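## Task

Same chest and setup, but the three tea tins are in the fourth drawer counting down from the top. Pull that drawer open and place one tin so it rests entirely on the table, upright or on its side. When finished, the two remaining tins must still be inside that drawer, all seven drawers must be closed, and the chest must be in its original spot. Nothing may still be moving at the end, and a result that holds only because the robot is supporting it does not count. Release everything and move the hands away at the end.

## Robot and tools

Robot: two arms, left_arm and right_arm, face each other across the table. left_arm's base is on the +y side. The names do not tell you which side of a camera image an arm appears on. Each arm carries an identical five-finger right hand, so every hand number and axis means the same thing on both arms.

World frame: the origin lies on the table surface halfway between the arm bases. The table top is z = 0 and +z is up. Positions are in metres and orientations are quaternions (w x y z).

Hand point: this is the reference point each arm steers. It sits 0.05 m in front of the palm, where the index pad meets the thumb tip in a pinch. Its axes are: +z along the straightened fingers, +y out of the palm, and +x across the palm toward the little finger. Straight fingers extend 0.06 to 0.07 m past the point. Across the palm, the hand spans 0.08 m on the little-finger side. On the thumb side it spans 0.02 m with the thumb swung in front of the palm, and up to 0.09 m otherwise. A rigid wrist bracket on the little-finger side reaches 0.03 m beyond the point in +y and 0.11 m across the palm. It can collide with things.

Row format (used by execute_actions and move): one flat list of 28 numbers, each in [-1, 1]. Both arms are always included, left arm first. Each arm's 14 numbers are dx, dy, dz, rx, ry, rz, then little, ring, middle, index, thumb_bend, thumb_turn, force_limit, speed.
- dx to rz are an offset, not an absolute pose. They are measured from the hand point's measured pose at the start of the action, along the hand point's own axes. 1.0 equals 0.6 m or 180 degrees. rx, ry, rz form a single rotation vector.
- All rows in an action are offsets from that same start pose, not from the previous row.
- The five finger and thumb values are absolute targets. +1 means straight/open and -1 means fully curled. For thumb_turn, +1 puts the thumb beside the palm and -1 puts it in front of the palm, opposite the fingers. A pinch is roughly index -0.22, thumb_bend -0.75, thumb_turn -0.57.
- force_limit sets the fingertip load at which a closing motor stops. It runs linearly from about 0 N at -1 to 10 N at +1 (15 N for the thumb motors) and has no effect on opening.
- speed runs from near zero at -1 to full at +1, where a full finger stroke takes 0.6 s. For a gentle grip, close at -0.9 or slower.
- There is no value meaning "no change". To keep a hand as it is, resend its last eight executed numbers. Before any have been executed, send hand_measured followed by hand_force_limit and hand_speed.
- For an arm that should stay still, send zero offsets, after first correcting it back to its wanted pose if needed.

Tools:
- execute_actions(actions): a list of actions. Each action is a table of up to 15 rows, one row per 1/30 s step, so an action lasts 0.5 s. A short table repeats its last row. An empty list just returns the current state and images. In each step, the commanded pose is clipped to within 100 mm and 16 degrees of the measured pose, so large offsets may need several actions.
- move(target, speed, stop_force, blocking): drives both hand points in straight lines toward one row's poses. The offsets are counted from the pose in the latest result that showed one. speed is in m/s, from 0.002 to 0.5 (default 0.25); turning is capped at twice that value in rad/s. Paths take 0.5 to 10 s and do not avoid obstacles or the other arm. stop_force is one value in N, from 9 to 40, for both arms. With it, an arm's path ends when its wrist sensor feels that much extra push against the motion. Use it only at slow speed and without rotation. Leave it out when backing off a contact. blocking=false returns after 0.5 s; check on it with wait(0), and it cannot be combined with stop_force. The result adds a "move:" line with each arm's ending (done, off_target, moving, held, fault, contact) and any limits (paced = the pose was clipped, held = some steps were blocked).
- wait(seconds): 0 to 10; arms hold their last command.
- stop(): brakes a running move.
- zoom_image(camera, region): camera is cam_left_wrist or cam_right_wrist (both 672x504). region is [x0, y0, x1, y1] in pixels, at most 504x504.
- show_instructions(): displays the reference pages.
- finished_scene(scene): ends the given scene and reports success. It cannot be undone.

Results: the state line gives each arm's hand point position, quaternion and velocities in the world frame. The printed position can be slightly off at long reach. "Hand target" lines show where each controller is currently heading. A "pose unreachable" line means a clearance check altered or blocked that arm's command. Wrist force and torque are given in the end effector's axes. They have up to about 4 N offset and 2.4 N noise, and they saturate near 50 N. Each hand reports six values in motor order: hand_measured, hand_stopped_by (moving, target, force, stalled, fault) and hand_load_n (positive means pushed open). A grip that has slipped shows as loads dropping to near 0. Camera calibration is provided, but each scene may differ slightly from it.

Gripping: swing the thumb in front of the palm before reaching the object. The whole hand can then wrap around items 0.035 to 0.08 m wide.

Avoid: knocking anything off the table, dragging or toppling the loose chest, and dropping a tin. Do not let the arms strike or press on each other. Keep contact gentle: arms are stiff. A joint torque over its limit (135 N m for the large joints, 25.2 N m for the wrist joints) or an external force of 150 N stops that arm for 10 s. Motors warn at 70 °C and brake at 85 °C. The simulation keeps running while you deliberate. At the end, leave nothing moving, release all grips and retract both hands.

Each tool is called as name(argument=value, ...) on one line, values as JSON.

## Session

execute_actions(actions=[])

Scene clock: 0.00 s.
left_arm: end_effector_position=(+0.2883, +0.4419, +0.4766) hand_measured=(+1.000, +1.000, +1.000, +1.000, +1.000, +1.000) hand_load_n=(+0.0, +0.0, +0.0, +0.0, +0.0, +0.0) hand_stopped_by=(target, target, target, target, target, target) hand_force_limit=0.00 hand_speed=-0.80 end_effector_quat_wxyz=(+0.004, +0.384, +0.923, -0.011) end_effector_velocity=(+0.000, +0.000, +0.000) end_effector_angular_velocity=(-0.002, -0.002, +0.000) | right_arm: end_effector_position=(+0.2098, -0.3064, +0.4727) hand_measured=(+1.000, +1.000, +1.000, +1.000, +1.000, +1.000) hand_load_n=(+0.0, +0.0, +0.0, +0.0, +0.0, +0.0) hand_stopped_by=(target, target, target, target, target, target) hand_force_limit=0.00 hand_speed=-0.80 end_effector_quat_wxyz=(-0.006, -0.279, +0.960, +0.008) end_effector_velocity=(+0.000, -0.001, -0.000) end_effector_angular_velocity=(-0.003, -0.001, +0.000)
Joint positions: left_arm=[ 0.535 -1.751  1.362  1.94   1.582 -1.88 ] | right_arm=[-1.208 -1.707  1.35   1.941  1.556 -1.907]
Joint velocities: left_arm=[ 0.    -0.001 -0.    -0.001 -0.001 -0.   ] | right_arm=[ 0.    -0.     0.001 -0.001  0.003  0.   ]
Wrist force (N, on the end effector, along its own x y z axes, offset not removed): no reading
Wrist torque (N m, same axes, about the end effector's origin, offset not removed): no reading
Hand target (left_arm): +0.288, +0.442, +0.477; +0.004, +0.384, +0.923, -0.011
Hand target (right_arm): +0.210, -0.306, +0.473; -0.006, -0.279, +0.960, +0.008
camera_calibration (this result's frames):
cam_left_wrist: T_world_to_cam=[[0.749954, 0.661449, 0.0074182, -0.519291], [0.546189, -0.62552, 0.557138, -0.146577], [0.373159, -0.413776, -0.830387, 0.60053], [0, 0, 0, 1]] pos_world=[0.24541, 0.500282, 0.584188]
cam_right_wrist: T_world_to_cam=[[-0.410887, 0.911681, -0.0030664, 0.366361], [0.765678, 0.346906, 0.541659, -0.312519], [0.494884, 0.220212, -0.840593, 0.49057], [0, 0, 0, 1]] pos_world=[0.147046, -0.33362, 0.582772]

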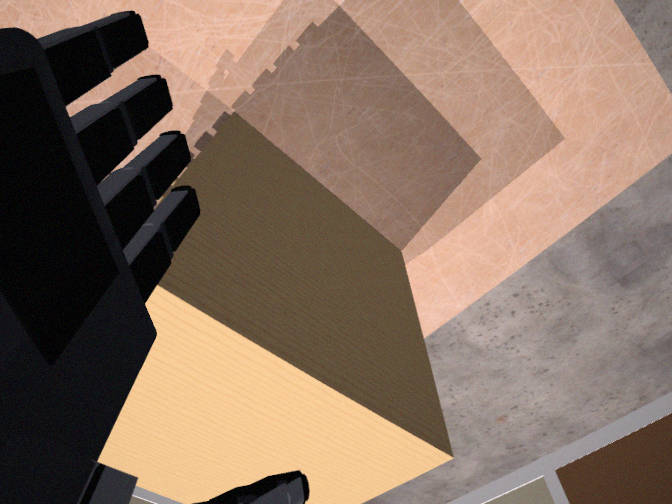

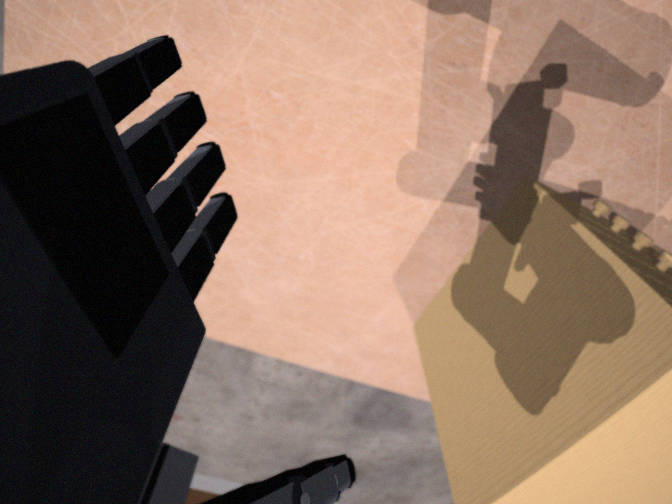

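move(target=[0,0,0,0,0,0,1,1,1,1,1,1,0,-0.8, 0.227,0.296,0.338,-0.555,0.227,0.558,1,1,1,0.3,-0.55,-0.57,0.6,0])

Scene clock: 5.63 s.
left_arm: end_effector_position=(+0.2883, +0.4419, +0.4766) hand_measured=(+1.000, +1.000, +1.000, +1.000, +1.000, +1.000) hand_load_n=(+0.0, +0.0, +0.0, +0.0, +0.0, +0.0) hand_stopped_by=(target, target, target, target, target, target) hand_force_limit=0.00 hand_speed=-0.80 end_effector_quat_wxyz=(+0.004, +0.384, +0.923, -0.011) end_effector_velocity=(+0.000, -0.000, -0.000) end_effector_angular_velocity=(+0.002, +0.001, +0.000) | right_arm: end_effector_position=(+0.1123, -0.2684, +0.3811) hand_measured=(+1.000, +1.000, +1.000, +0.300, -0.550, -0.570) hand_load_n=(+0.0, +0.0, +0.0, +0.0, +0.0, +0.0) hand_stopped_by=(target, target, target, target, target, target) hand_force_limit=0.60 hand_speed=0.00 end_effector_quat_wxyz=(-0.270, +0.128, +0.903, +0.308) end_effector_velocity=(+0.000, +0.000, +0.000) end_effector_angular_velocity=(+0.001, +0.001, -0.000)
Joint positions: left_arm=[ 0.535 -1.751  1.362  1.94   1.582 -1.88 ] | right_arm=[-1.967 -2.23   2.315  2.273  1.231 -1.96 ]
Joint velocities: left_arm=[-0.     0.001  0.     0.001 -0.    -0.   ] | right_arm=[-0.     0.    -0.     0.001 -0.     0.   ]
Wrist force (N, on the end effector, along its own x y z axes, offset not removed): left_arm=[1.0 -2.1 0.1] | right_arm=[0.7 -1.6 2.4]
Wrist torque (N m, same axes, about the end effector's origin, offset not removed): left_arm=[-0.50 -0.04 0.18] | right_arm=[-0.40 -0.18 0.16]
Hand target (left_arm): +0.288, +0.442, +0.477; +0.004, +0.384, +0.923, -0.011
Hand target (right_arm): +0.112, -0.268, +0.381; -0.270, +0.128, +0.903, +0.308
Off the commanded pose (left_arm): 0.000 m, 0 deg.
Off the commanded pose (right_arm): 0.163 m, 81 deg; position and orientation clipped at the last step of the last action.
move: held (right_arm); limits=paced,held; held on 86 of 164 steps (right_arm), including the last (right_arm)
pose unreachable (right arm): on one or more control steps of this call, first in action 0 (counted from 0), this arm could not follow its commanded pose, so it was not sent that pose on those steps. On the call's last step it was still not sent that pose. It may still have moved: this result reports where it is.
cause: the commanded pose would bring two parts of the arm too close to each other (joints 3 (elbow) to 6 (wrist 3) lie between them).
camera_calibration (this result's frames):
cam_left_wrist: T_world_to_cam=[[0.749954, 0.661449, 0.00741827, -0.519291], [0.546189, -0.62552, 0.557138, -0.146577], [0.373159, -0.413776, -0.830387, 0.60053], [0, 0, 0, 1]] pos_world=[0.24541, 0.500282, 0.584188]
cam_right_wrist: T_world_to_cam=[[0.502327, 0.773109, 0.387261, 0.00292176], [0.862148, -0.482049, -0.155978, -0.168875], [0.0660907, 0.412228, -0.90868, 0.579131], [0, 0, 0, 1]] pos_world=[0.105852, -0.322398, 0.498773]

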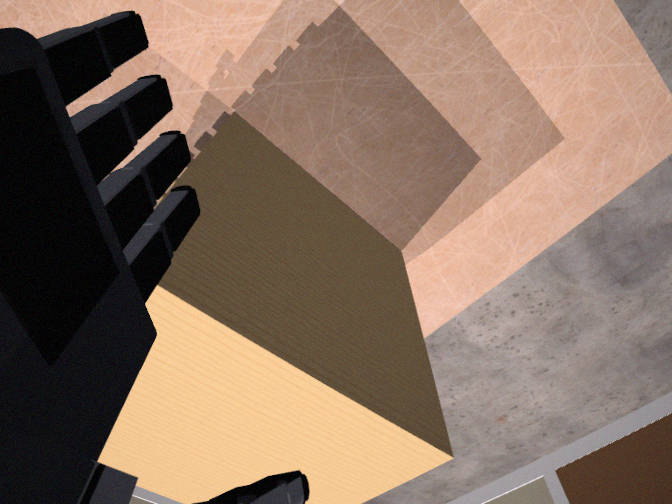

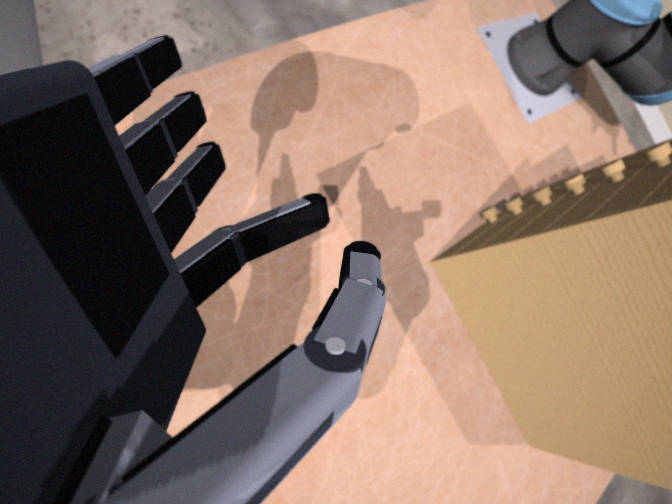

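move(target=[0,0,0,0,0,0,1,1,1,1,1,1,0,-0.8, 0.272,0.12,0.355,0.203,-0.178,-0.084,1,1,1,0.3,-0.55,-0.57,0.6,0])

Scene clock: 12.80 s.
left_arm: end_effector_position=(+0.2883, +0.4419, +0.4766) hand_measured=(+1.000, +1.000, +1.000, +1.000, +1.000, +1.000) hand_load_n=(+0.0, +0.0, +0.0, +0.0, +0.0, +0.0) hand_stopped_by=(target, target, target, target, target, target) hand_force_limit=0.00 hand_speed=-0.80 end_effector_quat_wxyz=(+0.004, +0.384, +0.923, -0.011) end_effector_velocity=(-0.000, -0.001, -0.001) end_effector_angular_velocity=(+0.001, +0.002, +0.000) | right_arm: end_effector_position=(-0.0803, -0.0690, +0.3673) hand_measured=(+1.000, +1.000, +1.000, +0.300, -0.550, -0.570) hand_load_n=(+0.0, +0.0, +0.0, +0.0, +0.0, +0.0) hand_stopped_by=(target, target, target, target, target, target) hand_force_limit=0.60 hand_speed=0.00 end_effector_quat_wxyz=(+0.001, +0.001, +1.000, +0.000) end_effector_velocity=(-0.001, +0.001, +0.000) end_effector_angular_velocity=(-0.018, +0.004, +0.007)
Joint positions: left_arm=[ 0.535 -1.751  1.362  1.94   1.582 -1.88 ] | right_arm=[-2.355 -2.971  1.619  2.922  1.57  -2.486]
Joint velocities: left_arm=[ 0.     0.002  0.    -0.     0.002 -0.   ] | right_arm=[-0.009  0.004 -0.017  0.001  0.014 -0.016]
Wrist force (N, on the end effector, along its own x y z axes, offset not removed): left_arm=[-0.4 0.2 0.4] | right_arm=[-1.0 -2.3 1.8]
Wrist torque (N m, same axes, about the end effector's origin, offset not removed): left_arm=[-0.23 0.07 0.08] | right_arm=[-0.45 0.06 0.13]
Hand target (left_arm): +0.288, +0.442, +0.477; +0.004, +0.384, +0.923, -0.011
Hand target (right_arm): -0.080, -0.069, +0.367; +0.000, +0.001, +1.000, -0.001
Off the commanded pose (left_arm): 0.000 m, 0 deg.
Off the commanded pose (right_arm): 0.000 m, 0 deg.
move: moving (right_arm; no rest 5 s after the path's end); limits=paced
camera_calibration (this result's frames):
cam_left_wrist: T_world_to_cam=[[0.749954, 0.661449, 0.00741838, -0.519291], [0.546189, -0.62552, 0.557138, -0.146577], [0.373159, -0.413776, -0.830387, 0.60053], [0, 0, 0, 1]] pos_world=[0.24541, 0.500282, 0.584188]
cam_right_wrist: T_world_to_cam=[[0.14466, 0.989275, -0.0202209, 0.0866779], [0.827152, -0.109687, 0.551171, -0.145747], [0.543041, -0.0964582, -0.834148, 0.472878], [0, 0, 0, 1]] pos_world=[-0.148776, -0.0561218, 0.476534]

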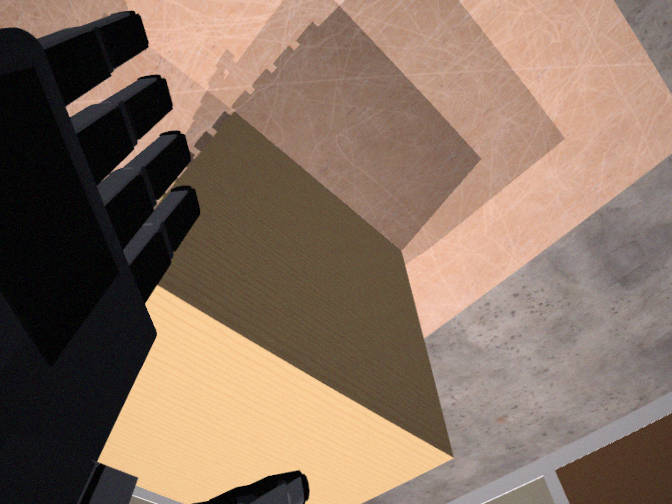

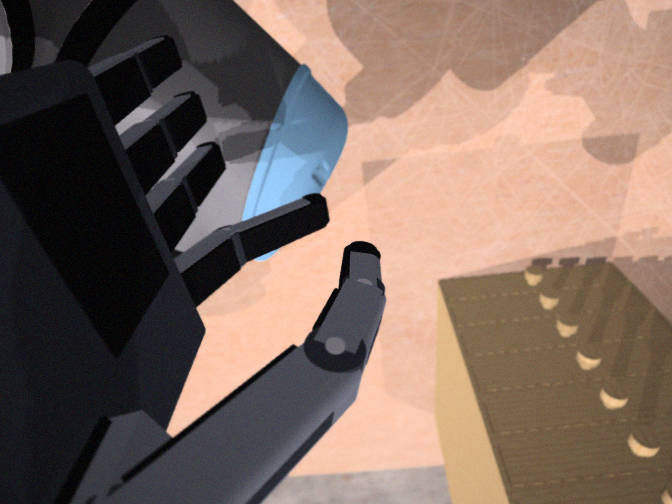

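move(target=[0,0,0,0,0,0,1,1,1,1,1,1,0,-0.8, -0.483,-0.395,-0.177,0,0,-0.18,1,1,1,0.3,-0.55,-0.57,0.6,0])

Scene clock: 14.83 s.
left_arm: end_effector_position=(+0.2883, +0.4419, +0.4766) hand_measured=(+1.000, +1.000, +1.000, +1.000, +1.000, +1.000) hand_load_n=(+0.0, +0.0, +0.0, +0.0, +0.0, +0.0) hand_stopped_by=(target, target, target, target, target, target) hand_force_limit=0.00 hand_speed=-0.80 end_effector_quat_wxyz=(+0.004, +0.384, +0.923, -0.011) end_effector_velocity=(-0.000, +0.000, +0.000) end_effector_angular_velocity=(-0.001, -0.001, +0.000) | right_arm: end_effector_position=(-0.0799, -0.0691, +0.3675) hand_measured=(+1.000, +1.000, +1.000, +0.300, -0.550, -0.570) hand_load_n=(+0.0, +0.0, +0.0, +0.0, +0.0, +0.0) hand_stopped_by=(target, target, target, target, target, target) hand_force_limit=0.60 hand_speed=0.00 end_effector_quat_wxyz=(+0.000, +0.000, +1.000, -0.001) end_effector_velocity=(+0.000, -0.000, +0.000) end_effector_angular_velocity=(+0.000, -0.000, -0.000)
Joint positions: left_arm=[ 0.535 -1.751  1.362  1.94   1.582 -1.88 ] | right_arm=[-2.357 -2.97   1.618  2.921  1.571 -2.489]
Joint velocities: left_arm=[-0.    -0.001  0.    -0.001 -0.    -0.   ] | right_arm=[ 0.     0.     0.    -0.001 -0.     0.   ]
Wrist force (N, on the end effector, along its own x y z axes, offset not removed): left_arm=[-0.1 -0.7 0.7] | right_arm=[0.4 -1.8 1.4]
Wrist torque (N m, same axes, about the end effector's origin, offset not removed): left_arm=[-0.24 0.07 0.08] | right_arm=[-0.38 -0.11 0.20]
Hand target (left_arm): +0.288, +0.442, +0.477; +0.004, +0.384, +0.923, -0.011
Hand target (right_arm): -0.080, -0.069, +0.368; +0.000, +0.000, +1.000, -0.001
Off the commanded pose (left_arm): 0.000 m, 0 deg.
Off the commanded pose (right_arm): 0.389 m, 32 deg; position and orientation clipped at the last step of the last action.
move: held (right_arm); limits=paced,held; held on 53 of 56 steps (right_arm), including the last (right_arm)
pose unreachable (right arm): on one or more control steps of this call, first in action 0 (counted from 0), this arm could not follow its commanded pose, so it was not sent that pose on those steps. On the call's last step it was still not sent that pose. It may still have moved: this result reports where it is.
cause: the commanded pose would bring two parts of the arm too close to each other (joints 3 (elbow) to 6 (wrist 3) lie between them).
camera_calibration (this result's frames):
cam_left_wrist: T_world_to_cam=[[0.749954, 0.661449, 0.00741816, -0.519291], [0.546189, -0.62552, 0.557138, -0.146577], [0.373159, -0.413776, -0.830387, 0.60053], [0, 0, 0, 1]] pos_world=[0.24541, 0.500282, 0.584188]
cam_right_wrist: T_world_to_cam=[[0.143034, 0.989474, -0.0219458, 0.0873063], [0.827584, -0.107412, 0.550969, -0.145924], [0.542813, -0.0969693, -0.834237, 0.472865], [0, 0, 0, 1]] pos_world=[-0.1484, -0.0562079, 0.476797]

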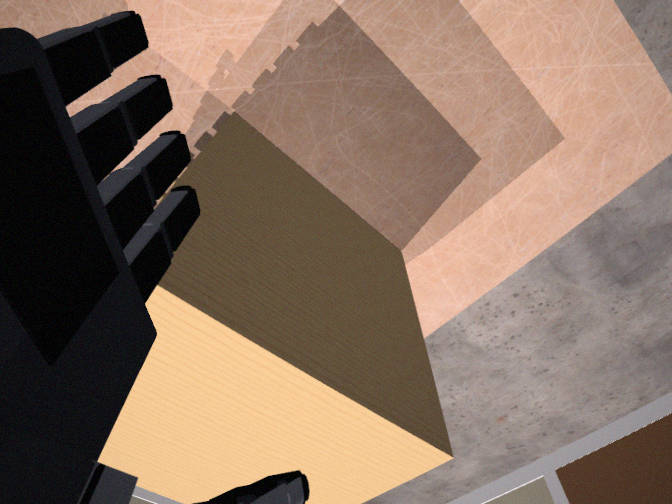

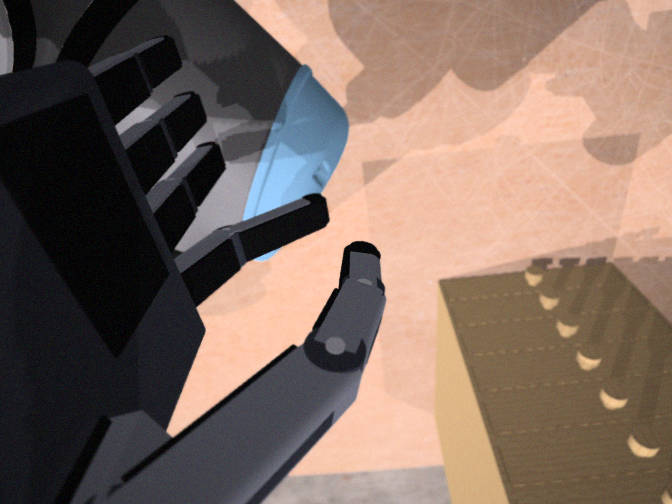

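move(target=[0,0,0,0,0,0,1,1,1,1,1,1,0,-0.8, -0.32,-0.333,-0.03,-0.203,0.178,0.084,1,1,1,0.3,-0.55,-0.57,0.6,0], speed=0.12)

Scene clock: 18.93 s.
left_arm: end_effector_position=(+0.2883, +0.4419, +0.4766) hand_measured=(+1.000, +1.000, +1.000, +1.000, +1.000, +1.000) hand_load_n=(+0.0, +0.0, +0.0, +0.0, +0.0, +0.0) hand_stopped_by=(target, target, target, target, target, target) hand_force_limit=0.00 hand_speed=-0.80 end_effector_quat_wxyz=(+0.004, +0.384, +0.923, -0.011) end_effector_velocity=(+0.000, +0.000, +0.000) end_effector_angular_velocity=(-0.003, -0.002, -0.000) | right_arm: end_effector_position=(-0.0771, -0.0721, +0.3677) hand_measured=(+1.000, +1.000, +1.000, +0.300, -0.550, -0.570) hand_load_n=(+0.0, +0.0, +0.0, +0.0, +0.0, +0.0) hand_stopped_by=(target, target, target, target, target, target) hand_force_limit=0.60 hand_speed=0.00 end_effector_quat_wxyz=(-0.004, +0.002, +1.000, +0.004) end_effector_velocity=(+0.000, +0.000, +0.000) end_effector_angular_velocity=(+0.001, +0.001, -0.000)
Joint positions: left_arm=[ 0.535 -1.751  1.362  1.94   1.582 -1.88 ] | right_arm=[-2.358 -2.969  1.635  2.916  1.572 -2.487]
Joint velocities: left_arm=[-0.    -0.002 -0.    -0.001 -0.001  0.   ] | right_arm=[-0.     0.     0.     0.001 -0.    -0.   ]
Wrist force (N, on the end effector, along its own x y z axes, offset not removed): left_arm=[-1.3 -0.6 0.1] | right_arm=[-0.9 -3.0 2.2]
Wrist torque (N m, same axes, about the end effector's origin, offset not removed): left_arm=[-0.38 0.25 0.07] | right_arm=[-0.58 0.15 0.08]
Hand target (left_arm): +0.288, +0.442, +0.477; +0.004, +0.384, +0.923, -0.011
Hand target (right_arm): -0.077, -0.072, +0.368; -0.004, +0.002, +1.000, +0.004
Off the commanded pose (left_arm): 0.000 m, 0 deg.
Off the commanded pose (right_arm): 0.274 m, 50 deg; position and orientation clipped at the last step of the last action.
move: held (right_arm); limits=paced,held; held on 106 of 119 steps (right_arm), including the last (right_arm)
pose unreachable (right arm): on one or more control steps of this call, first in action 0 (counted from 0), this arm could not follow its commanded pose, so it was not sent that pose on those steps. On the call's last step it was still not sent that pose. It may still have moved: this result reports where it is.
cause: the commanded pose would bring two parts of the arm too close to each other (joints 3 (elbow) to 6 (wrist 3) lie between them).
camera_calibration (this result's frames):
cam_left_wrist: T_world_to_cam=[[0.749954, 0.661449, 0.00741842, -0.519291], [0.546188, -0.62552, 0.557138, -0.146577], [0.373159, -0.413776, -0.830386, 0.60053], [0, 0, 0, 1]] pos_world=[0.24541, 0.500282, 0.584188]
cam_right_wrist: T_world_to_cam=[[0.146844, 0.989065, -0.0137012, 0.0870931], [0.831886, -0.11599, 0.54269, -0.145962], [0.535166, -0.0910885, -0.839822, 0.473079], [0, 0, 0, 1]] pos_world=[-0.144541, -0.0599788, 0.477707]

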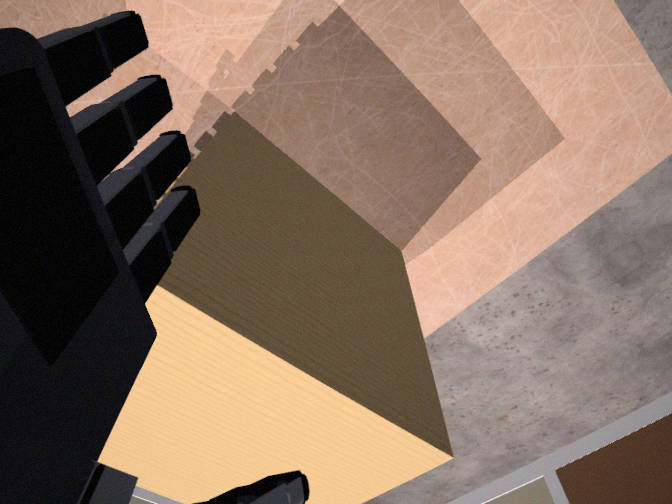

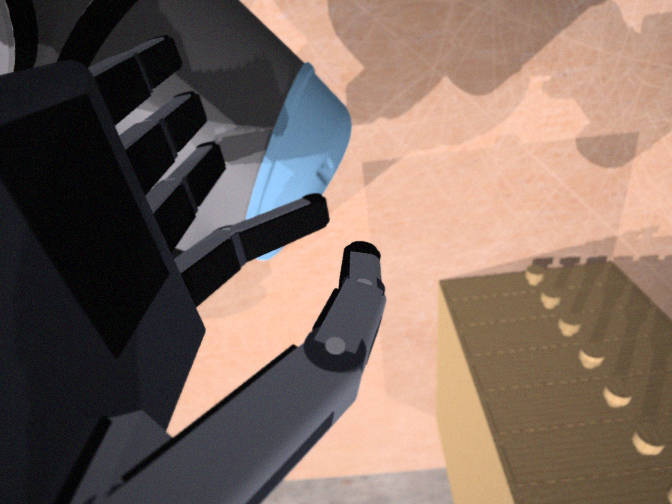

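move(target=[0,0,0,0,0,0,1,1,1,1,1,1,0,-0.8, 0,0,-0.3,0,0,0,1,1,1,0.3,-0.55,-0.57,0.6,0], speed=0.15)

Scene clock: 22.60 s.
left_arm: end_effector_position=(+0.2883, +0.4419, +0.4766) hand_measured=(+1.000, +1.000, +1.000, +1.000, +1.000, +1.000) hand_load_n=(+0.0, +0.0, +0.0, +0.0, +0.0, +0.0) hand_stopped_by=(target, target, target, target, target, target) hand_force_limit=0.00 hand_speed=-0.80 end_effector_quat_wxyz=(+0.004, +0.384, +0.923, -0.011) end_effector_velocity=(-0.000, +0.000, +0.000) end_effector_angular_velocity=(-0.000, +0.000, -0.001) | right_arm: end_effector_position=(-0.0754, -0.0738, +0.5474) hand_measured=(+1.000, +1.000, +1.000, +0.300, -0.550, -0.570) hand_load_n=(+0.0, +0.0, +0.0, +0.0, +0.0, +0.0) hand_stopped_by=(target, target, target, target, target, target) hand_force_limit=0.60 hand_speed=0.00 end_effector_quat_wxyz=(-0.004, +0.002, +1.000, +0.004) end_effector_velocity=(-0.000, +0.000, +0.003) end_effector_angular_velocity=(-0.003, -0.001, -0.001)
Joint positions: left_arm=[ 0.535 -1.751  1.362  1.94   1.582 -1.88 ] | right_arm=[-2.359 -2.535  1.028  3.09   1.572 -2.487]
Joint velocities: left_arm=[-0.    -0.001  0.     0.     0.     0.001] | right_arm=[-0.001  0.009 -0.018  0.006  0.001 -0.001]
Wrist force (N, on the end effector, along its own x y z axes, offset not removed): left_arm=[-0.1 0.8 0.4] | right_arm=[0.1 -1.5 2.1]
Wrist torque (N m, same axes, about the end effector's origin, offset not removed): left_arm=[-0.10 0.14 0.11] | right_arm=[-0.39 -0.03 0.14]
Hand target (left_arm): +0.288, +0.442, +0.477; +0.004, +0.384, +0.923, -0.011
Hand target (right_arm): -0.075, -0.074, +0.548; -0.004, +0.002, +1.000, +0.004
Off the commanded pose (left_arm): 0.000 m, 0 deg.
Off the commanded pose (right_arm): 0.001 m, 0 deg.
move: done; limits=paced
camera_calibration (this result's frames):
cam_left_wrist: T_world_to_cam=[[0.749954, 0.661449, 0.0074183, -0.519291], [0.546189, -0.62552, 0.557138, -0.146577], [0.373159, -0.413776, -0.830387, 0.60053], [0, 0, 0, 1]] pos_world=[0.24541, 0.500282, 0.584188]
cam_right_wrist: T_world_to_cam=[[0.146808, 0.989076, -0.0132542, 0.0907791], [0.831924, -0.116211, 0.542585, -0.244991], [0.535117, -0.0906822, -0.839896, 0.622959], [0, 0, 0, 1]] pos_world=[-0.14287, -0.0617667, 0.657353]

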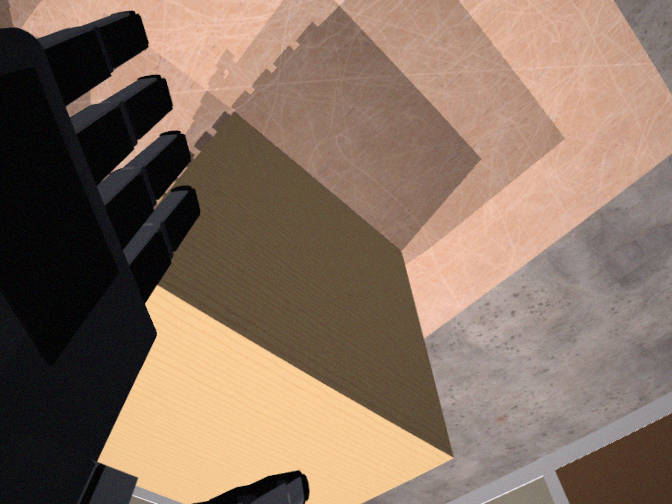

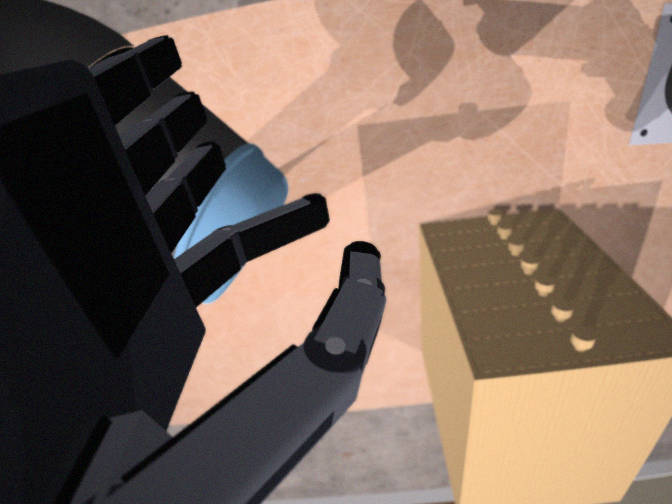

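move(target=[0,0,0,0,0,0,1,1,1,1,1,1,0,-0.8, -0.667,-0.667,0,0,0,0,1,1,1,0.3,-0.55,-0.57,0.6,0], speed=0.2)

Scene clock: 26.03 s.
left_arm: end_effector_position=(+0.2883, +0.4419, +0.4766) hand_measured=(+1.000, +1.000, +1.000, +1.000, +1.000, +1.000) hand_load_n=(+0.0, +0.0, +0.0, +0.0, +0.0, +0.0) hand_stopped_by=(target, target, target, target, target, target) hand_force_limit=0.00 hand_speed=-0.80 end_effector_quat_wxyz=(+0.004, +0.384, +0.923, -0.011) end_effector_velocity=(+0.000, -0.000, -0.000) end_effector_angular_velocity=(+0.001, -0.001, -0.000) | right_arm: end_effector_position=(-0.0355, -0.1131, +0.5479) hand_measured=(+1.000, +1.000, +1.000, +0.300, -0.550, -0.570) hand_load_n=(+0.0, +0.0, +0.0, +0.0, +0.0, +0.0) hand_stopped_by=(target, target, target, target, target, target) hand_force_limit=0.60 hand_speed=0.00 end_effector_quat_wxyz=(-0.004, +0.002, +1.000, +0.004) end_effector_velocity=(+0.000, +0.000, +0.000) end_effector_angular_velocity=(+0.001, +0.000, -0.000)
Joint positions: left_arm=[ 0.535 -1.751  1.362  1.94   1.582 -1.88 ] | right_arm=[-2.381 -2.516  1.13   2.967  1.573 -2.509]
Joint velocities: left_arm=[-0.     0.001 -0.     0.    -0.001  0.   ] | right_arm=[-0.  0.  0.  0. -0.  0.]
Wrist force (N, on the end effector, along its own x y z axes, offset not removed): left_arm=[0.1 -0.9 0.8] | right_arm=[0.1 -2.1 3.2]
Wrist torque (N m, same axes, about the end effector's origin, offset not removed): left_arm=[-0.39 -0.07 0.14] | right_arm=[-0.47 -0.08 0.13]
Hand target (left_arm): +0.288, +0.442, +0.477; +0.004, +0.384, +0.923, -0.011
Hand target (right_arm): -0.035, -0.113, +0.548; -0.004, +0.002, +1.000, +0.004
Off the commanded pose (left_arm): 0.000 m, 0 deg.
Off the commanded pose (right_arm): 0.510 m, 0 deg; position clipped at the last step of the last action.
move: held (right_arm); limits=paced,held; held on 79 of 94 steps (right_arm), including the last (right_arm)
pose unreachable (right arm): on one or more control steps of this call, first in action 0 (counted from 0), this arm could not follow its commanded pose, so it was not sent that pose on those steps. On the call's last step it was still not sent that pose. It may still have moved: this result reports where it is.
cause: the commanded pose would bring two parts of the arm too close to each other (joints 3 (elbow) to 6 (wrist 3) lie between them).
camera_calibration (this result's frames):
cam_left_wrist: T_world_to_cam=[[0.749954, 0.661449, 0.00741825, -0.519291], [0.546189, -0.62552, 0.557138, -0.146577], [0.373159, -0.413776, -0.830387, 0.60053], [0, 0, 0, 1]] pos_world=[0.24541, 0.500282, 0.584188]
cam_right_wrist: T_world_to_cam=[[0.147457, 0.988962, -0.0144755, 0.124418], [0.832033, -0.116119, 0.542436, -0.282922], [0.534768, -0.0920303, -0.839972, 0.598351], [0, 0, 0, 1]] pos_world=[-0.102925, -0.100831, 0.657866]

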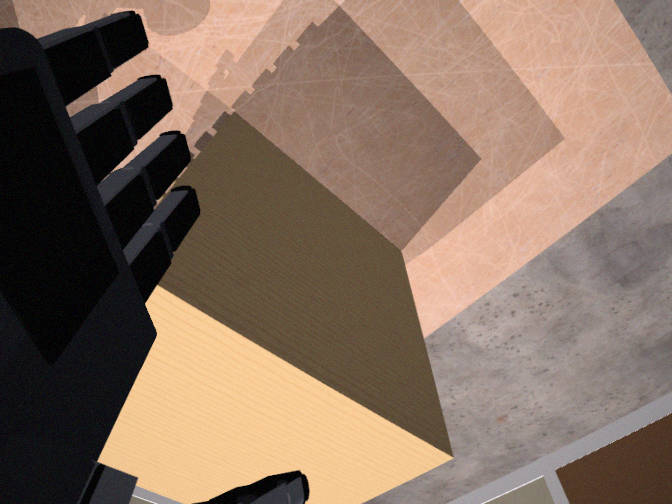

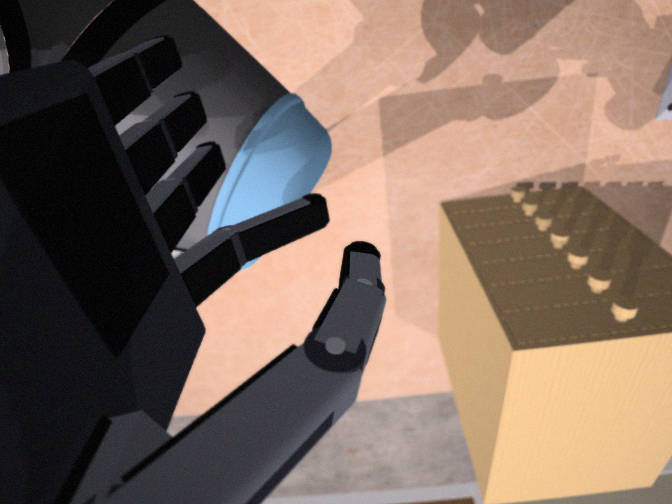

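move(target=[0,0,0,0,0,0,1,1,1,1,1,1,0,-0.8, 0,0,0,0.236,-0.236,0,1,1,1,0.3,-0.55,-0.57,0.6,0])

Scene clock: 28.77 s.
left_arm: end_effector_position=(+0.2883, +0.4419, +0.4766) hand_measured=(+1.000, +1.000, +1.000, +1.000, +1.000, +1.000) hand_load_n=(+0.0, +0.0, +0.0, +0.0, +0.0, +0.0) hand_stopped_by=(target, target, target, target, target, target) hand_force_limit=0.00 hand_speed=-0.80 end_effector_quat_wxyz=(+0.004, +0.384, +0.923, -0.011) end_effector_velocity=(-0.000, -0.001, -0.000) end_effector_angular_velocity=(-0.000, +0.002, -0.000) | right_arm: end_effector_position=(-0.0355, -0.1132, +0.5479) hand_measured=(+1.000, +1.000, +1.000, +0.300, -0.550, -0.570) hand_load_n=(+0.0, +0.0, +0.0, +0.0, +0.0, +0.0) hand_stopped_by=(target, target, target, target, target, target) hand_force_limit=0.60 hand_speed=0.00 end_effector_quat_wxyz=(+0.016, +0.002, +1.000, -0.016) end_effector_velocity=(+0.000, -0.000, -0.000) end_effector_angular_velocity=(-0.000, +0.000, -0.000)
Joint positions: left_arm=[ 0.535 -1.751  1.362  1.94   1.582 -1.88 ] | right_arm=[-2.375 -2.505  1.079  2.953  1.564 -2.503]
Joint velocities: left_arm=[-0.     0.001  0.    -0.     0.002  0.   ] | right_arm=[-0.  0.  0. -0.  0.  0.]
Wrist force (N, on the end effector, along its own x y z axes, offset not removed): left_arm=[0.1 -1.3 -0.4] | right_arm=[-0.7 -2.9 3.4]
Wrist torque (N m, same axes, about the end effector's origin, offset not removed): left_arm=[-0.44 0.09 0.13] | right_arm=[-0.65 -0.12 0.08]
Hand target (left_arm): +0.288, +0.442, +0.477; +0.004, +0.384, +0.923, -0.011
Hand target (right_arm): -0.035, -0.113, +0.548; +0.016, +0.002, +1.000, -0.016
Off the commanded pose (left_arm): 0.000 m, 0 deg.
Off the commanded pose (right_arm): 0.000 m, 57 deg; orientation clipped at the last step of the last action.
move: held (right_arm); limits=paced,held; held on 53 of 72 steps (right_arm), including the last (right_arm)
pose unreachable (right arm): on one or more control steps of this call, first in action 0 (counted from 0), this arm could not follow its commanded pose, so it was not sent that pose on those steps. On the call's last step it was still not sent that pose. It may still have moved: this result reports where it is.
cause: the commanded pose would bring two parts of the arm too close to each other (joints 3 (elbow) to 6 (wrist 3) lie between them).
camera_calibration (this result's frames):
cam_left_wrist: T_world_to_cam=[[0.749954, 0.661449, 0.00741831, -0.519291], [0.546189, -0.62552, 0.557138, -0.146577], [0.373159, -0.413776, -0.830387, 0.60053], [0, 0, 0, 1]] pos_world=[0.24541, 0.500282, 0.584188]
cam_right_wrist: T_world_to_cam=[[0.148006, 0.987871, -0.0469666, 0.142189], [0.809903, -0.0938138, 0.579012, -0.301285], [0.567583, -0.123735, -0.813965, 0.581681], [0, 0, 0, 1]] pos_world=[-0.107186, -0.0967548, 0.654594]

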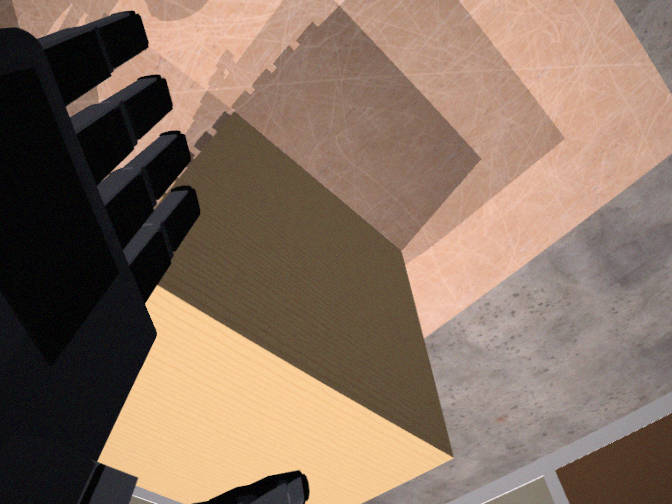

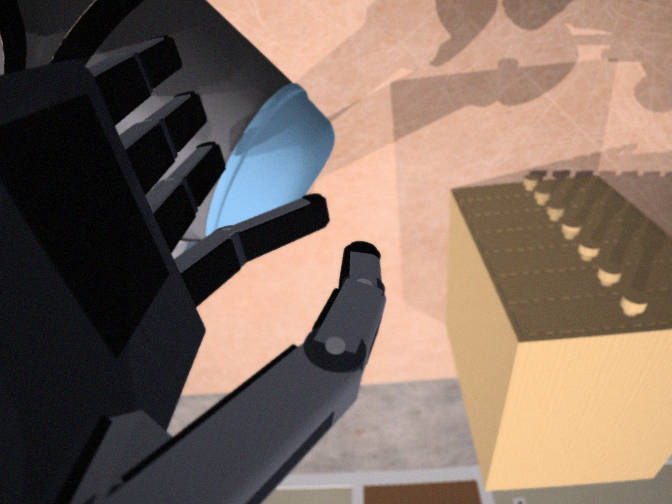

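move(target=[0,0,0,0,0,0,1,1,1,1,1,1,0,-0.8, 0.07,0.07,0,-0.2,-0.2,0,1,1,1,0.3,-0.55,-0.57,0.6,0])

Scene clock: 33.47 s.
left_arm: end_effector_position=(+0.2883, +0.4419, +0.4766) hand_measured=(+1.000, +1.000, +1.000, +1.000, +1.000, +1.000) hand_load_n=(+0.0, +0.0, +0.0, +0.0, +0.0, +0.0) hand_stopped_by=(target, target, target, target, target, target) hand_force_limit=0.00 hand_speed=-0.80 end_effector_quat_wxyz=(+0.004, +0.384, +0.923, -0.011) end_effector_velocity=(-0.000, -0.000, +0.000) end_effector_angular_velocity=(+0.000, +0.000, -0.000) | right_arm: end_effector_position=(-0.0776, -0.0711, +0.5458) hand_measured=(+1.000, +1.000, +1.000, +0.300, -0.550, -0.570) hand_load_n=(+0.0, +0.0, +0.0, +0.0, +0.0, +0.0) hand_stopped_by=(target, target, target, target, target, target) hand_force_limit=0.60 hand_speed=0.00 end_effector_quat_wxyz=(+0.318, -0.008, +0.903, +0.290) end_effector_velocity=(+0.001, +0.000, -0.000) end_effector_angular_velocity=(+0.010, -0.008, -0.004)
Joint positions: left_arm=[ 0.535 -1.751  1.362  1.94   1.582 -1.88 ] | right_arm=[-1.942 -2.785  1.469  2.518  0.742 -1.929]
Joint velocities: left_arm=[ 0.  0. -0.  0.  0.  0.] | right_arm=[ 0.002 -0.005  0.005 -0.013 -0.01   0.015]
Wrist force (N, on the end effector, along its own x y z axes, offset not removed): left_arm=[1.0 0.7 -0.1] | right_arm=[1.4 -1.5 3.1]
Wrist torque (N m, same axes, about the end effector's origin, offset not removed): left_arm=[-0.04 -0.07 0.09] | right_arm=[-0.34 -0.33 0.17]
Hand target (left_arm): +0.288, +0.442, +0.477; +0.004, +0.384, +0.923, -0.011
Hand target (right_arm): -0.078, -0.071, +0.546; +0.319, -0.008, +0.902, +0.290
Off the commanded pose (left_arm): 0.000 m, 0 deg.
Off the commanded pose (right_arm): 0.001 m, 0 deg.
move: done; limits=paced
camera_calibration (this result's frames):
cam_left_wrist: T_world_to_cam=[[0.749954, 0.661449, 0.00741835, -0.519291], [0.546189, -0.62552, 0.557138, -0.146577], [0.373159, -0.413776, -0.830387, 0.60053], [0, 0, 0, 1]] pos_world=[0.24541, 0.500282, 0.584188]
cam_right_wrist: T_world_to_cam=[[-0.070583, 0.810037, 0.582116, -0.266169], [0.36851, -0.521113, 0.769832, -0.430763], [0.92694, 0.268853, -0.261725, 0.363518], [0, 0, 0, 1]] pos_world=[-0.197006, -0.106603, 0.581697]

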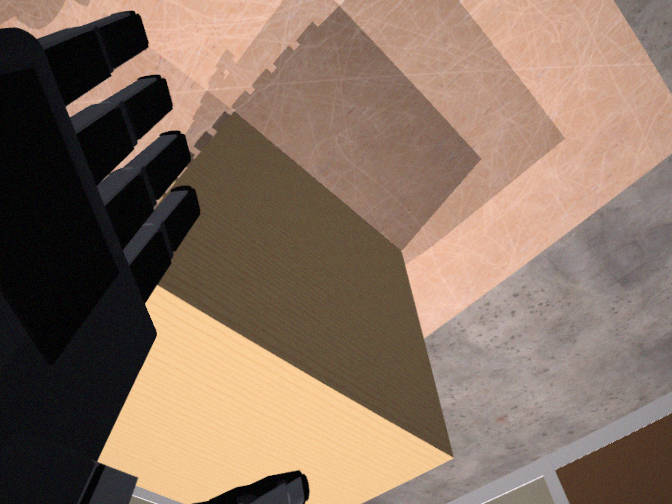

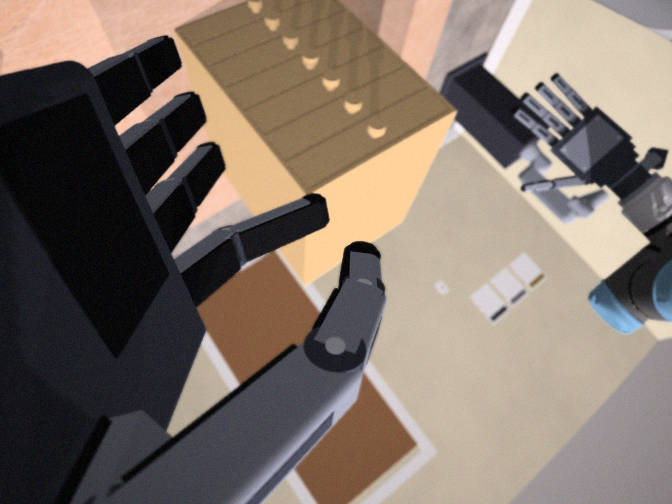

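move(target=[0,0,0,0,0,0,1,1,1,1,1,1,0,-0.8, -0.425,-0.49,-0.023,0,0,0,1,1,1,0.3,-0.55,-0.57,0.6,0], speed=0.2)

Scene clock: 36.77 s.
left_arm: end_effector_position=(+0.2883, +0.4419, +0.4766) hand_measured=(+1.000, +1.000, +1.000, +1.000, +1.000, +1.000) hand_load_n=(+0.0, +0.0, +0.0, +0.0, +0.0, +0.0) hand_stopped_by=(target, target, target, target, target, target) hand_force_limit=0.00 hand_speed=-0.80 end_effector_quat_wxyz=(+0.004, +0.384, +0.923, -0.011) end_effector_velocity=(-0.001, +0.000, +0.000) end_effector_angular_velocity=(-0.002, +0.002, +0.000) | right_arm: end_effector_position=(+0.1755, -0.3655, +0.5504) hand_measured=(+1.000, +1.000, +1.000, +0.300, -0.550, -0.570) hand_load_n=(+0.0, +0.0, +0.0, +0.0, +0.0, +0.0) hand_stopped_by=(target, target, target, target, target, target) hand_force_limit=0.60 hand_speed=0.00 end_effector_quat_wxyz=(+0.415, +0.123, +0.887, +0.159) end_effector_velocity=(+0.000, +0.000, -0.000) end_effector_angular_velocity=(+0.026, -0.022, -0.002)
Joint positions: left_arm=[ 0.535 -1.751  1.362  1.94   1.582 -1.88 ] | right_arm=[-0.73  -2.215  1.586  1.338  1.947 -0.761]
Joint velocities: left_arm=[-0.    -0.001  0.001  0.     0.002 -0.   ] | right_arm=[ 0.069  0.     0.02  -0.034  0.05   0.054]
Wrist force (N, on the end effector, along its own x y z axes, offset not removed): left_arm=[1.8 -2.1 -0.2] | right_arm=[-1.1 -2.5 3.1]
Wrist torque (N m, same axes, about the end effector's origin, offset not removed): left_arm=[-0.51 -0.11 0.23] | right_arm=[-0.53 0.05 -0.01]
Hand target (left_arm): +0.288, +0.442, +0.477; +0.004, +0.384, +0.923, -0.011
Hand target (right_arm): +0.175, -0.366, +0.550; +0.416, +0.124, +0.886, +0.161
Off the commanded pose (left_arm): 0.000 m, 0 deg.
Off the commanded pose (right_arm): 0.001 m, 24 deg; orientation clipped at the last step of the last action.
move: off_target (right_arm); limits=paced
camera_calibration (this result's frames):
cam_left_wrist: T_world_to_cam=[[0.749954, 0.661449, 0.00741821, -0.519291], [0.546189, -0.62552, 0.557138, -0.146577], [0.373159, -0.413776, -0.830387, 0.60053], [0, 0, 0, 1]] pos_world=[0.24541, 0.500282, 0.584188]
cam_right_wrist: T_world_to_cam=[[0.191395, 0.862801, 0.467912, 0.0236391], [0.0822175, -0.489143, 0.86832, -0.67328], [0.978064, -0.127721, -0.164557, 0.00179933], [0, 0, 0, 1]] pos_world=[0.0490711, -0.349497, 0.573857]

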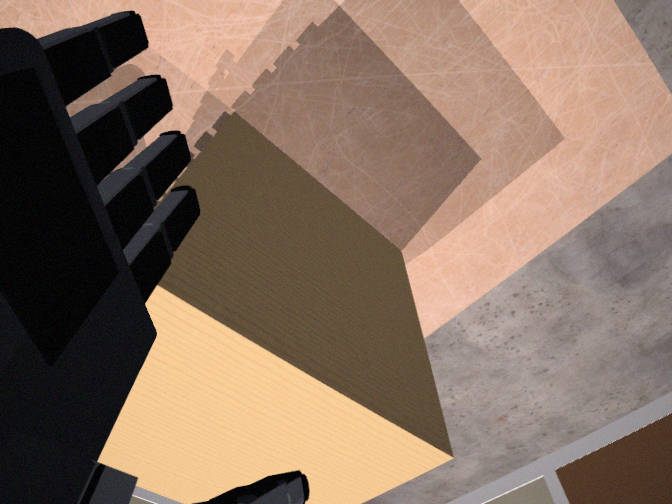

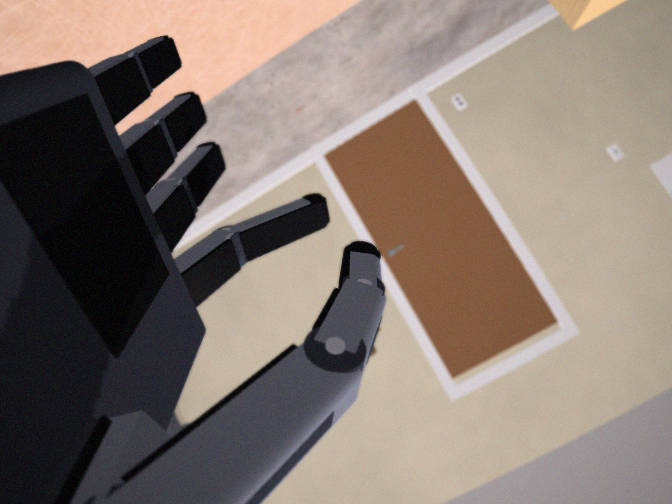

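move(target=[0,0,0,0,0,0,1,1,1,1,1,1,0,-0.8, 0.653,0.302,-0.058,0.105,0.275,-0.082,1,1,1,0.3,-0.55,-0.57,0.6,0], speed=0.2)

Scene clock: 40.07 s.
left_arm: end_effector_position=(+0.2883, +0.4419, +0.4766) hand_measured=(+1.000, +1.000, +1.000, +1.000, +1.000, +1.000) hand_load_n=(+0.0, +0.0, +0.0, +0.0, +0.0, +0.0) hand_stopped_by=(target, target, target, target, target, target) hand_force_limit=0.00 hand_speed=-0.80 end_effector_quat_wxyz=(+0.004, +0.384, +0.923, -0.011) end_effector_velocity=(-0.000, +0.000, -0.000) end_effector_angular_velocity=(-0.001, +0.000, +0.000) | right_arm: end_effector_position=(-0.0810, -0.0684, +0.3680) hand_measured=(+1.000, +1.000, +1.000, +0.300, -0.550, -0.570) hand_load_n=(+0.0, +0.0, +0.0, +0.0, +0.0, +0.0) hand_stopped_by=(target, target, target, target, target, target) hand_force_limit=0.60 hand_speed=0.00 end_effector_quat_wxyz=(-0.002, -0.000, +1.000, +0.000) end_effector_velocity=(-0.001, +0.002, -0.001) end_effector_angular_velocity=(-0.002, +0.002, +0.001)
Joint positions: left_arm=[ 0.535 -1.751  1.362  1.94   1.582 -1.88 ] | right_arm=[ 0.188 -1.223  1.078  1.714  1.567  0.054]
Joint velocities: left_arm=[ 0.    -0.001  0.001 -0.     0.001 -0.   ] | right_arm=[-0.     0.006 -0.007  0.002 -0.003 -0.001]
Wrist force (N, on the end effector, along its own x y z axes, offset not removed): left_arm=[-0.7 -1.3 1.2] | right_arm=[-1.6 -2.2 4.0]
Wrist torque (N m, same axes, about the end effector's origin, offset not removed): left_arm=[-0.45 0.13 0.05] | right_arm=[-0.59 0.06 0.02]
Hand target (left_arm): +0.288, +0.442, +0.477; +0.004, +0.384, +0.923, -0.011
Hand target (right_arm): -0.081, -0.068, +0.368; -0.002, -0.000, +1.000, +0.000
Off the commanded pose (left_arm): 0.000 m, 0 deg.
Off the commanded pose (right_arm): 0.001 m, 0 deg.
move: done
camera_calibration (this result's frames):
cam_left_wrist: T_world_to_cam=[[0.749954, 0.661448, 0.00741836, -0.519291], [0.546188, -0.62552, 0.557138, -0.146577], [0.373159, -0.413776, -0.830387, 0.60053], [0, 0, 0, 1]] pos_world=[0.24541, 0.500282, 0.584188]
cam_right_wrist: T_world_to_cam=[[0.141883, 0.989676, -0.020262, 0.0860849], [0.830196, -0.107822, 0.546945, -0.143583], [0.539114, -0.0944239, -0.836923, 0.474778], [0, 0, 0, 1]] pos_world=[-0.148972, -0.0558471, 0.477629]

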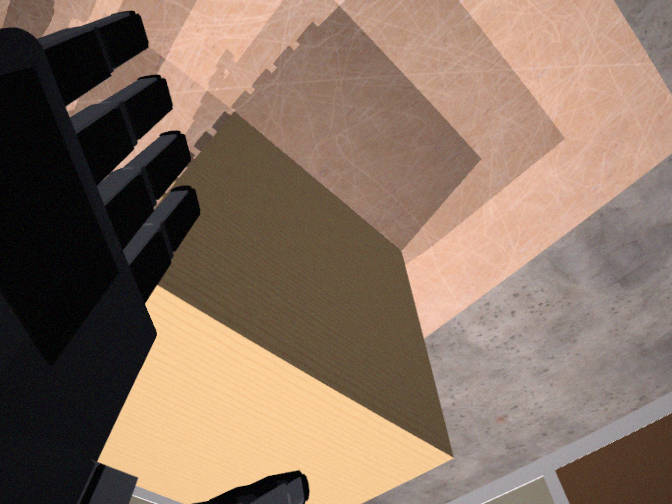

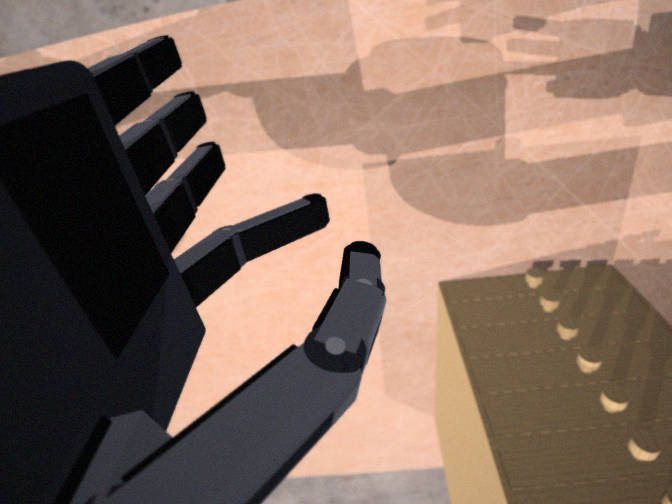

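move(target=[0,0,0,0,0,0,1,1,1,1,1,1,0,-0.8, -0.333,0.313,0.307,-0.504,0.291,0.504,1,1,1,0.3,-0.55,-0.57,0.6,0])

Scene clock: 45.70 s.
left_arm: end_effector_position=(+0.2883, +0.4419, +0.4766) hand_measured=(+1.000, +1.000, +1.000, +1.000, +1.000, +1.000) hand_load_n=(+0.0, +0.0, +0.0, +0.0, +0.0, +0.0) hand_stopped_by=(target, target, target, target, target, target) hand_force_limit=0.00 hand_speed=-0.80 end_effector_quat_wxyz=(+0.004, +0.384, +0.923, -0.011) end_effector_velocity=(-0.000, -0.000, +0.000) end_effector_angular_velocity=(-0.001, +0.000, +0.000) | right_arm: end_effector_position=(+0.1175, +0.1195, +0.1834) hand_measured=(+1.000, +1.000, +1.000, +0.300, -0.550, -0.570) hand_load_n=(+0.0, +0.0, +0.0, +0.0, +0.0, +0.0) hand_stopped_by=(target, target, target, target, target, target) hand_force_limit=0.60 hand_speed=0.00 end_effector_quat_wxyz=(-0.356, +0.613, +0.354, +0.610) end_effector_velocity=(+0.001, +0.001, -0.001) end_effector_angular_velocity=(+0.009, +0.004, -0.012)
Joint positions: left_arm=[ 0.535 -1.751  1.362  1.94   1.582 -1.88 ] | right_arm=[ 0.074 -1.164  1.817 -0.651  2.031  1.575]
Joint velocities: left_arm=[-0.    -0.    -0.    -0.001  0.001 -0.   ] | right_arm=[ 0.002  0.008 -0.006 -0.009  0.014  0.005]
Wrist force (N, on the end effector, along its own x y z axes, offset not removed): left_arm=[-0.1 -0.3 -0.4] | right_arm=[-0.8 -1.6 1.7]
Wrist torque (N m, same axes, about the end effector's origin, offset not removed): left_arm=[-0.21 0.06 0.11] | right_arm=[-0.38 0.12 0.14]
Hand target (left_arm): +0.288, +0.442, +0.477; +0.004, +0.384, +0.923, -0.011
Hand target (right_arm): +0.118, +0.120, +0.183; -0.356, +0.613, +0.353, +0.611
Off the commanded pose (left_arm): 0.000 m, 0 deg.
Off the commanded pose (right_arm): 0.001 m, 0 deg.
move: done
camera_calibration (this result's frames):
cam_left_wrist: T_world_to_cam=[[0.749954, 0.661448, 0.00741829, -0.519291], [0.546188, -0.62552, 0.557138, -0.146577], [0.373159, -0.413776, -0.830387, 0.60053], [0, 0, 0, 1]] pos_world=[0.24541, 0.500282, 0.584188]
cam_right_wrist: T_world_to_cam=[[0.868624, -0.473374, -0.14632, -0.0192288], [-0.370199, -0.423781, -0.826657, 0.243621], [0.32931, 0.772222, -0.543349, 0.0982003], [0, 0, 0, 1]] pos_world=[0.0745526, 0.0183073, 0.251935]

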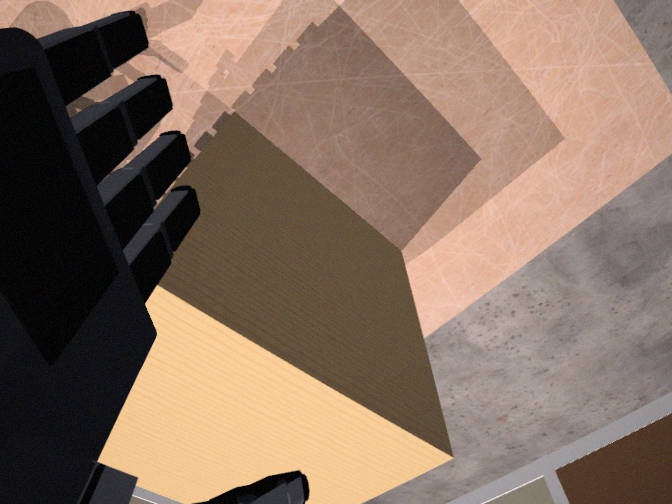

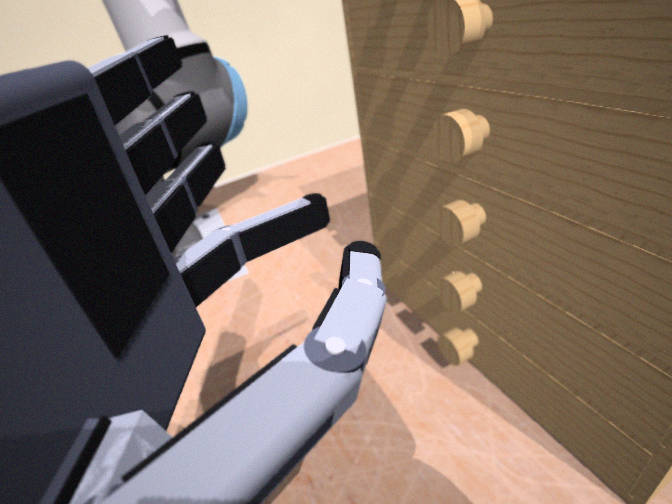

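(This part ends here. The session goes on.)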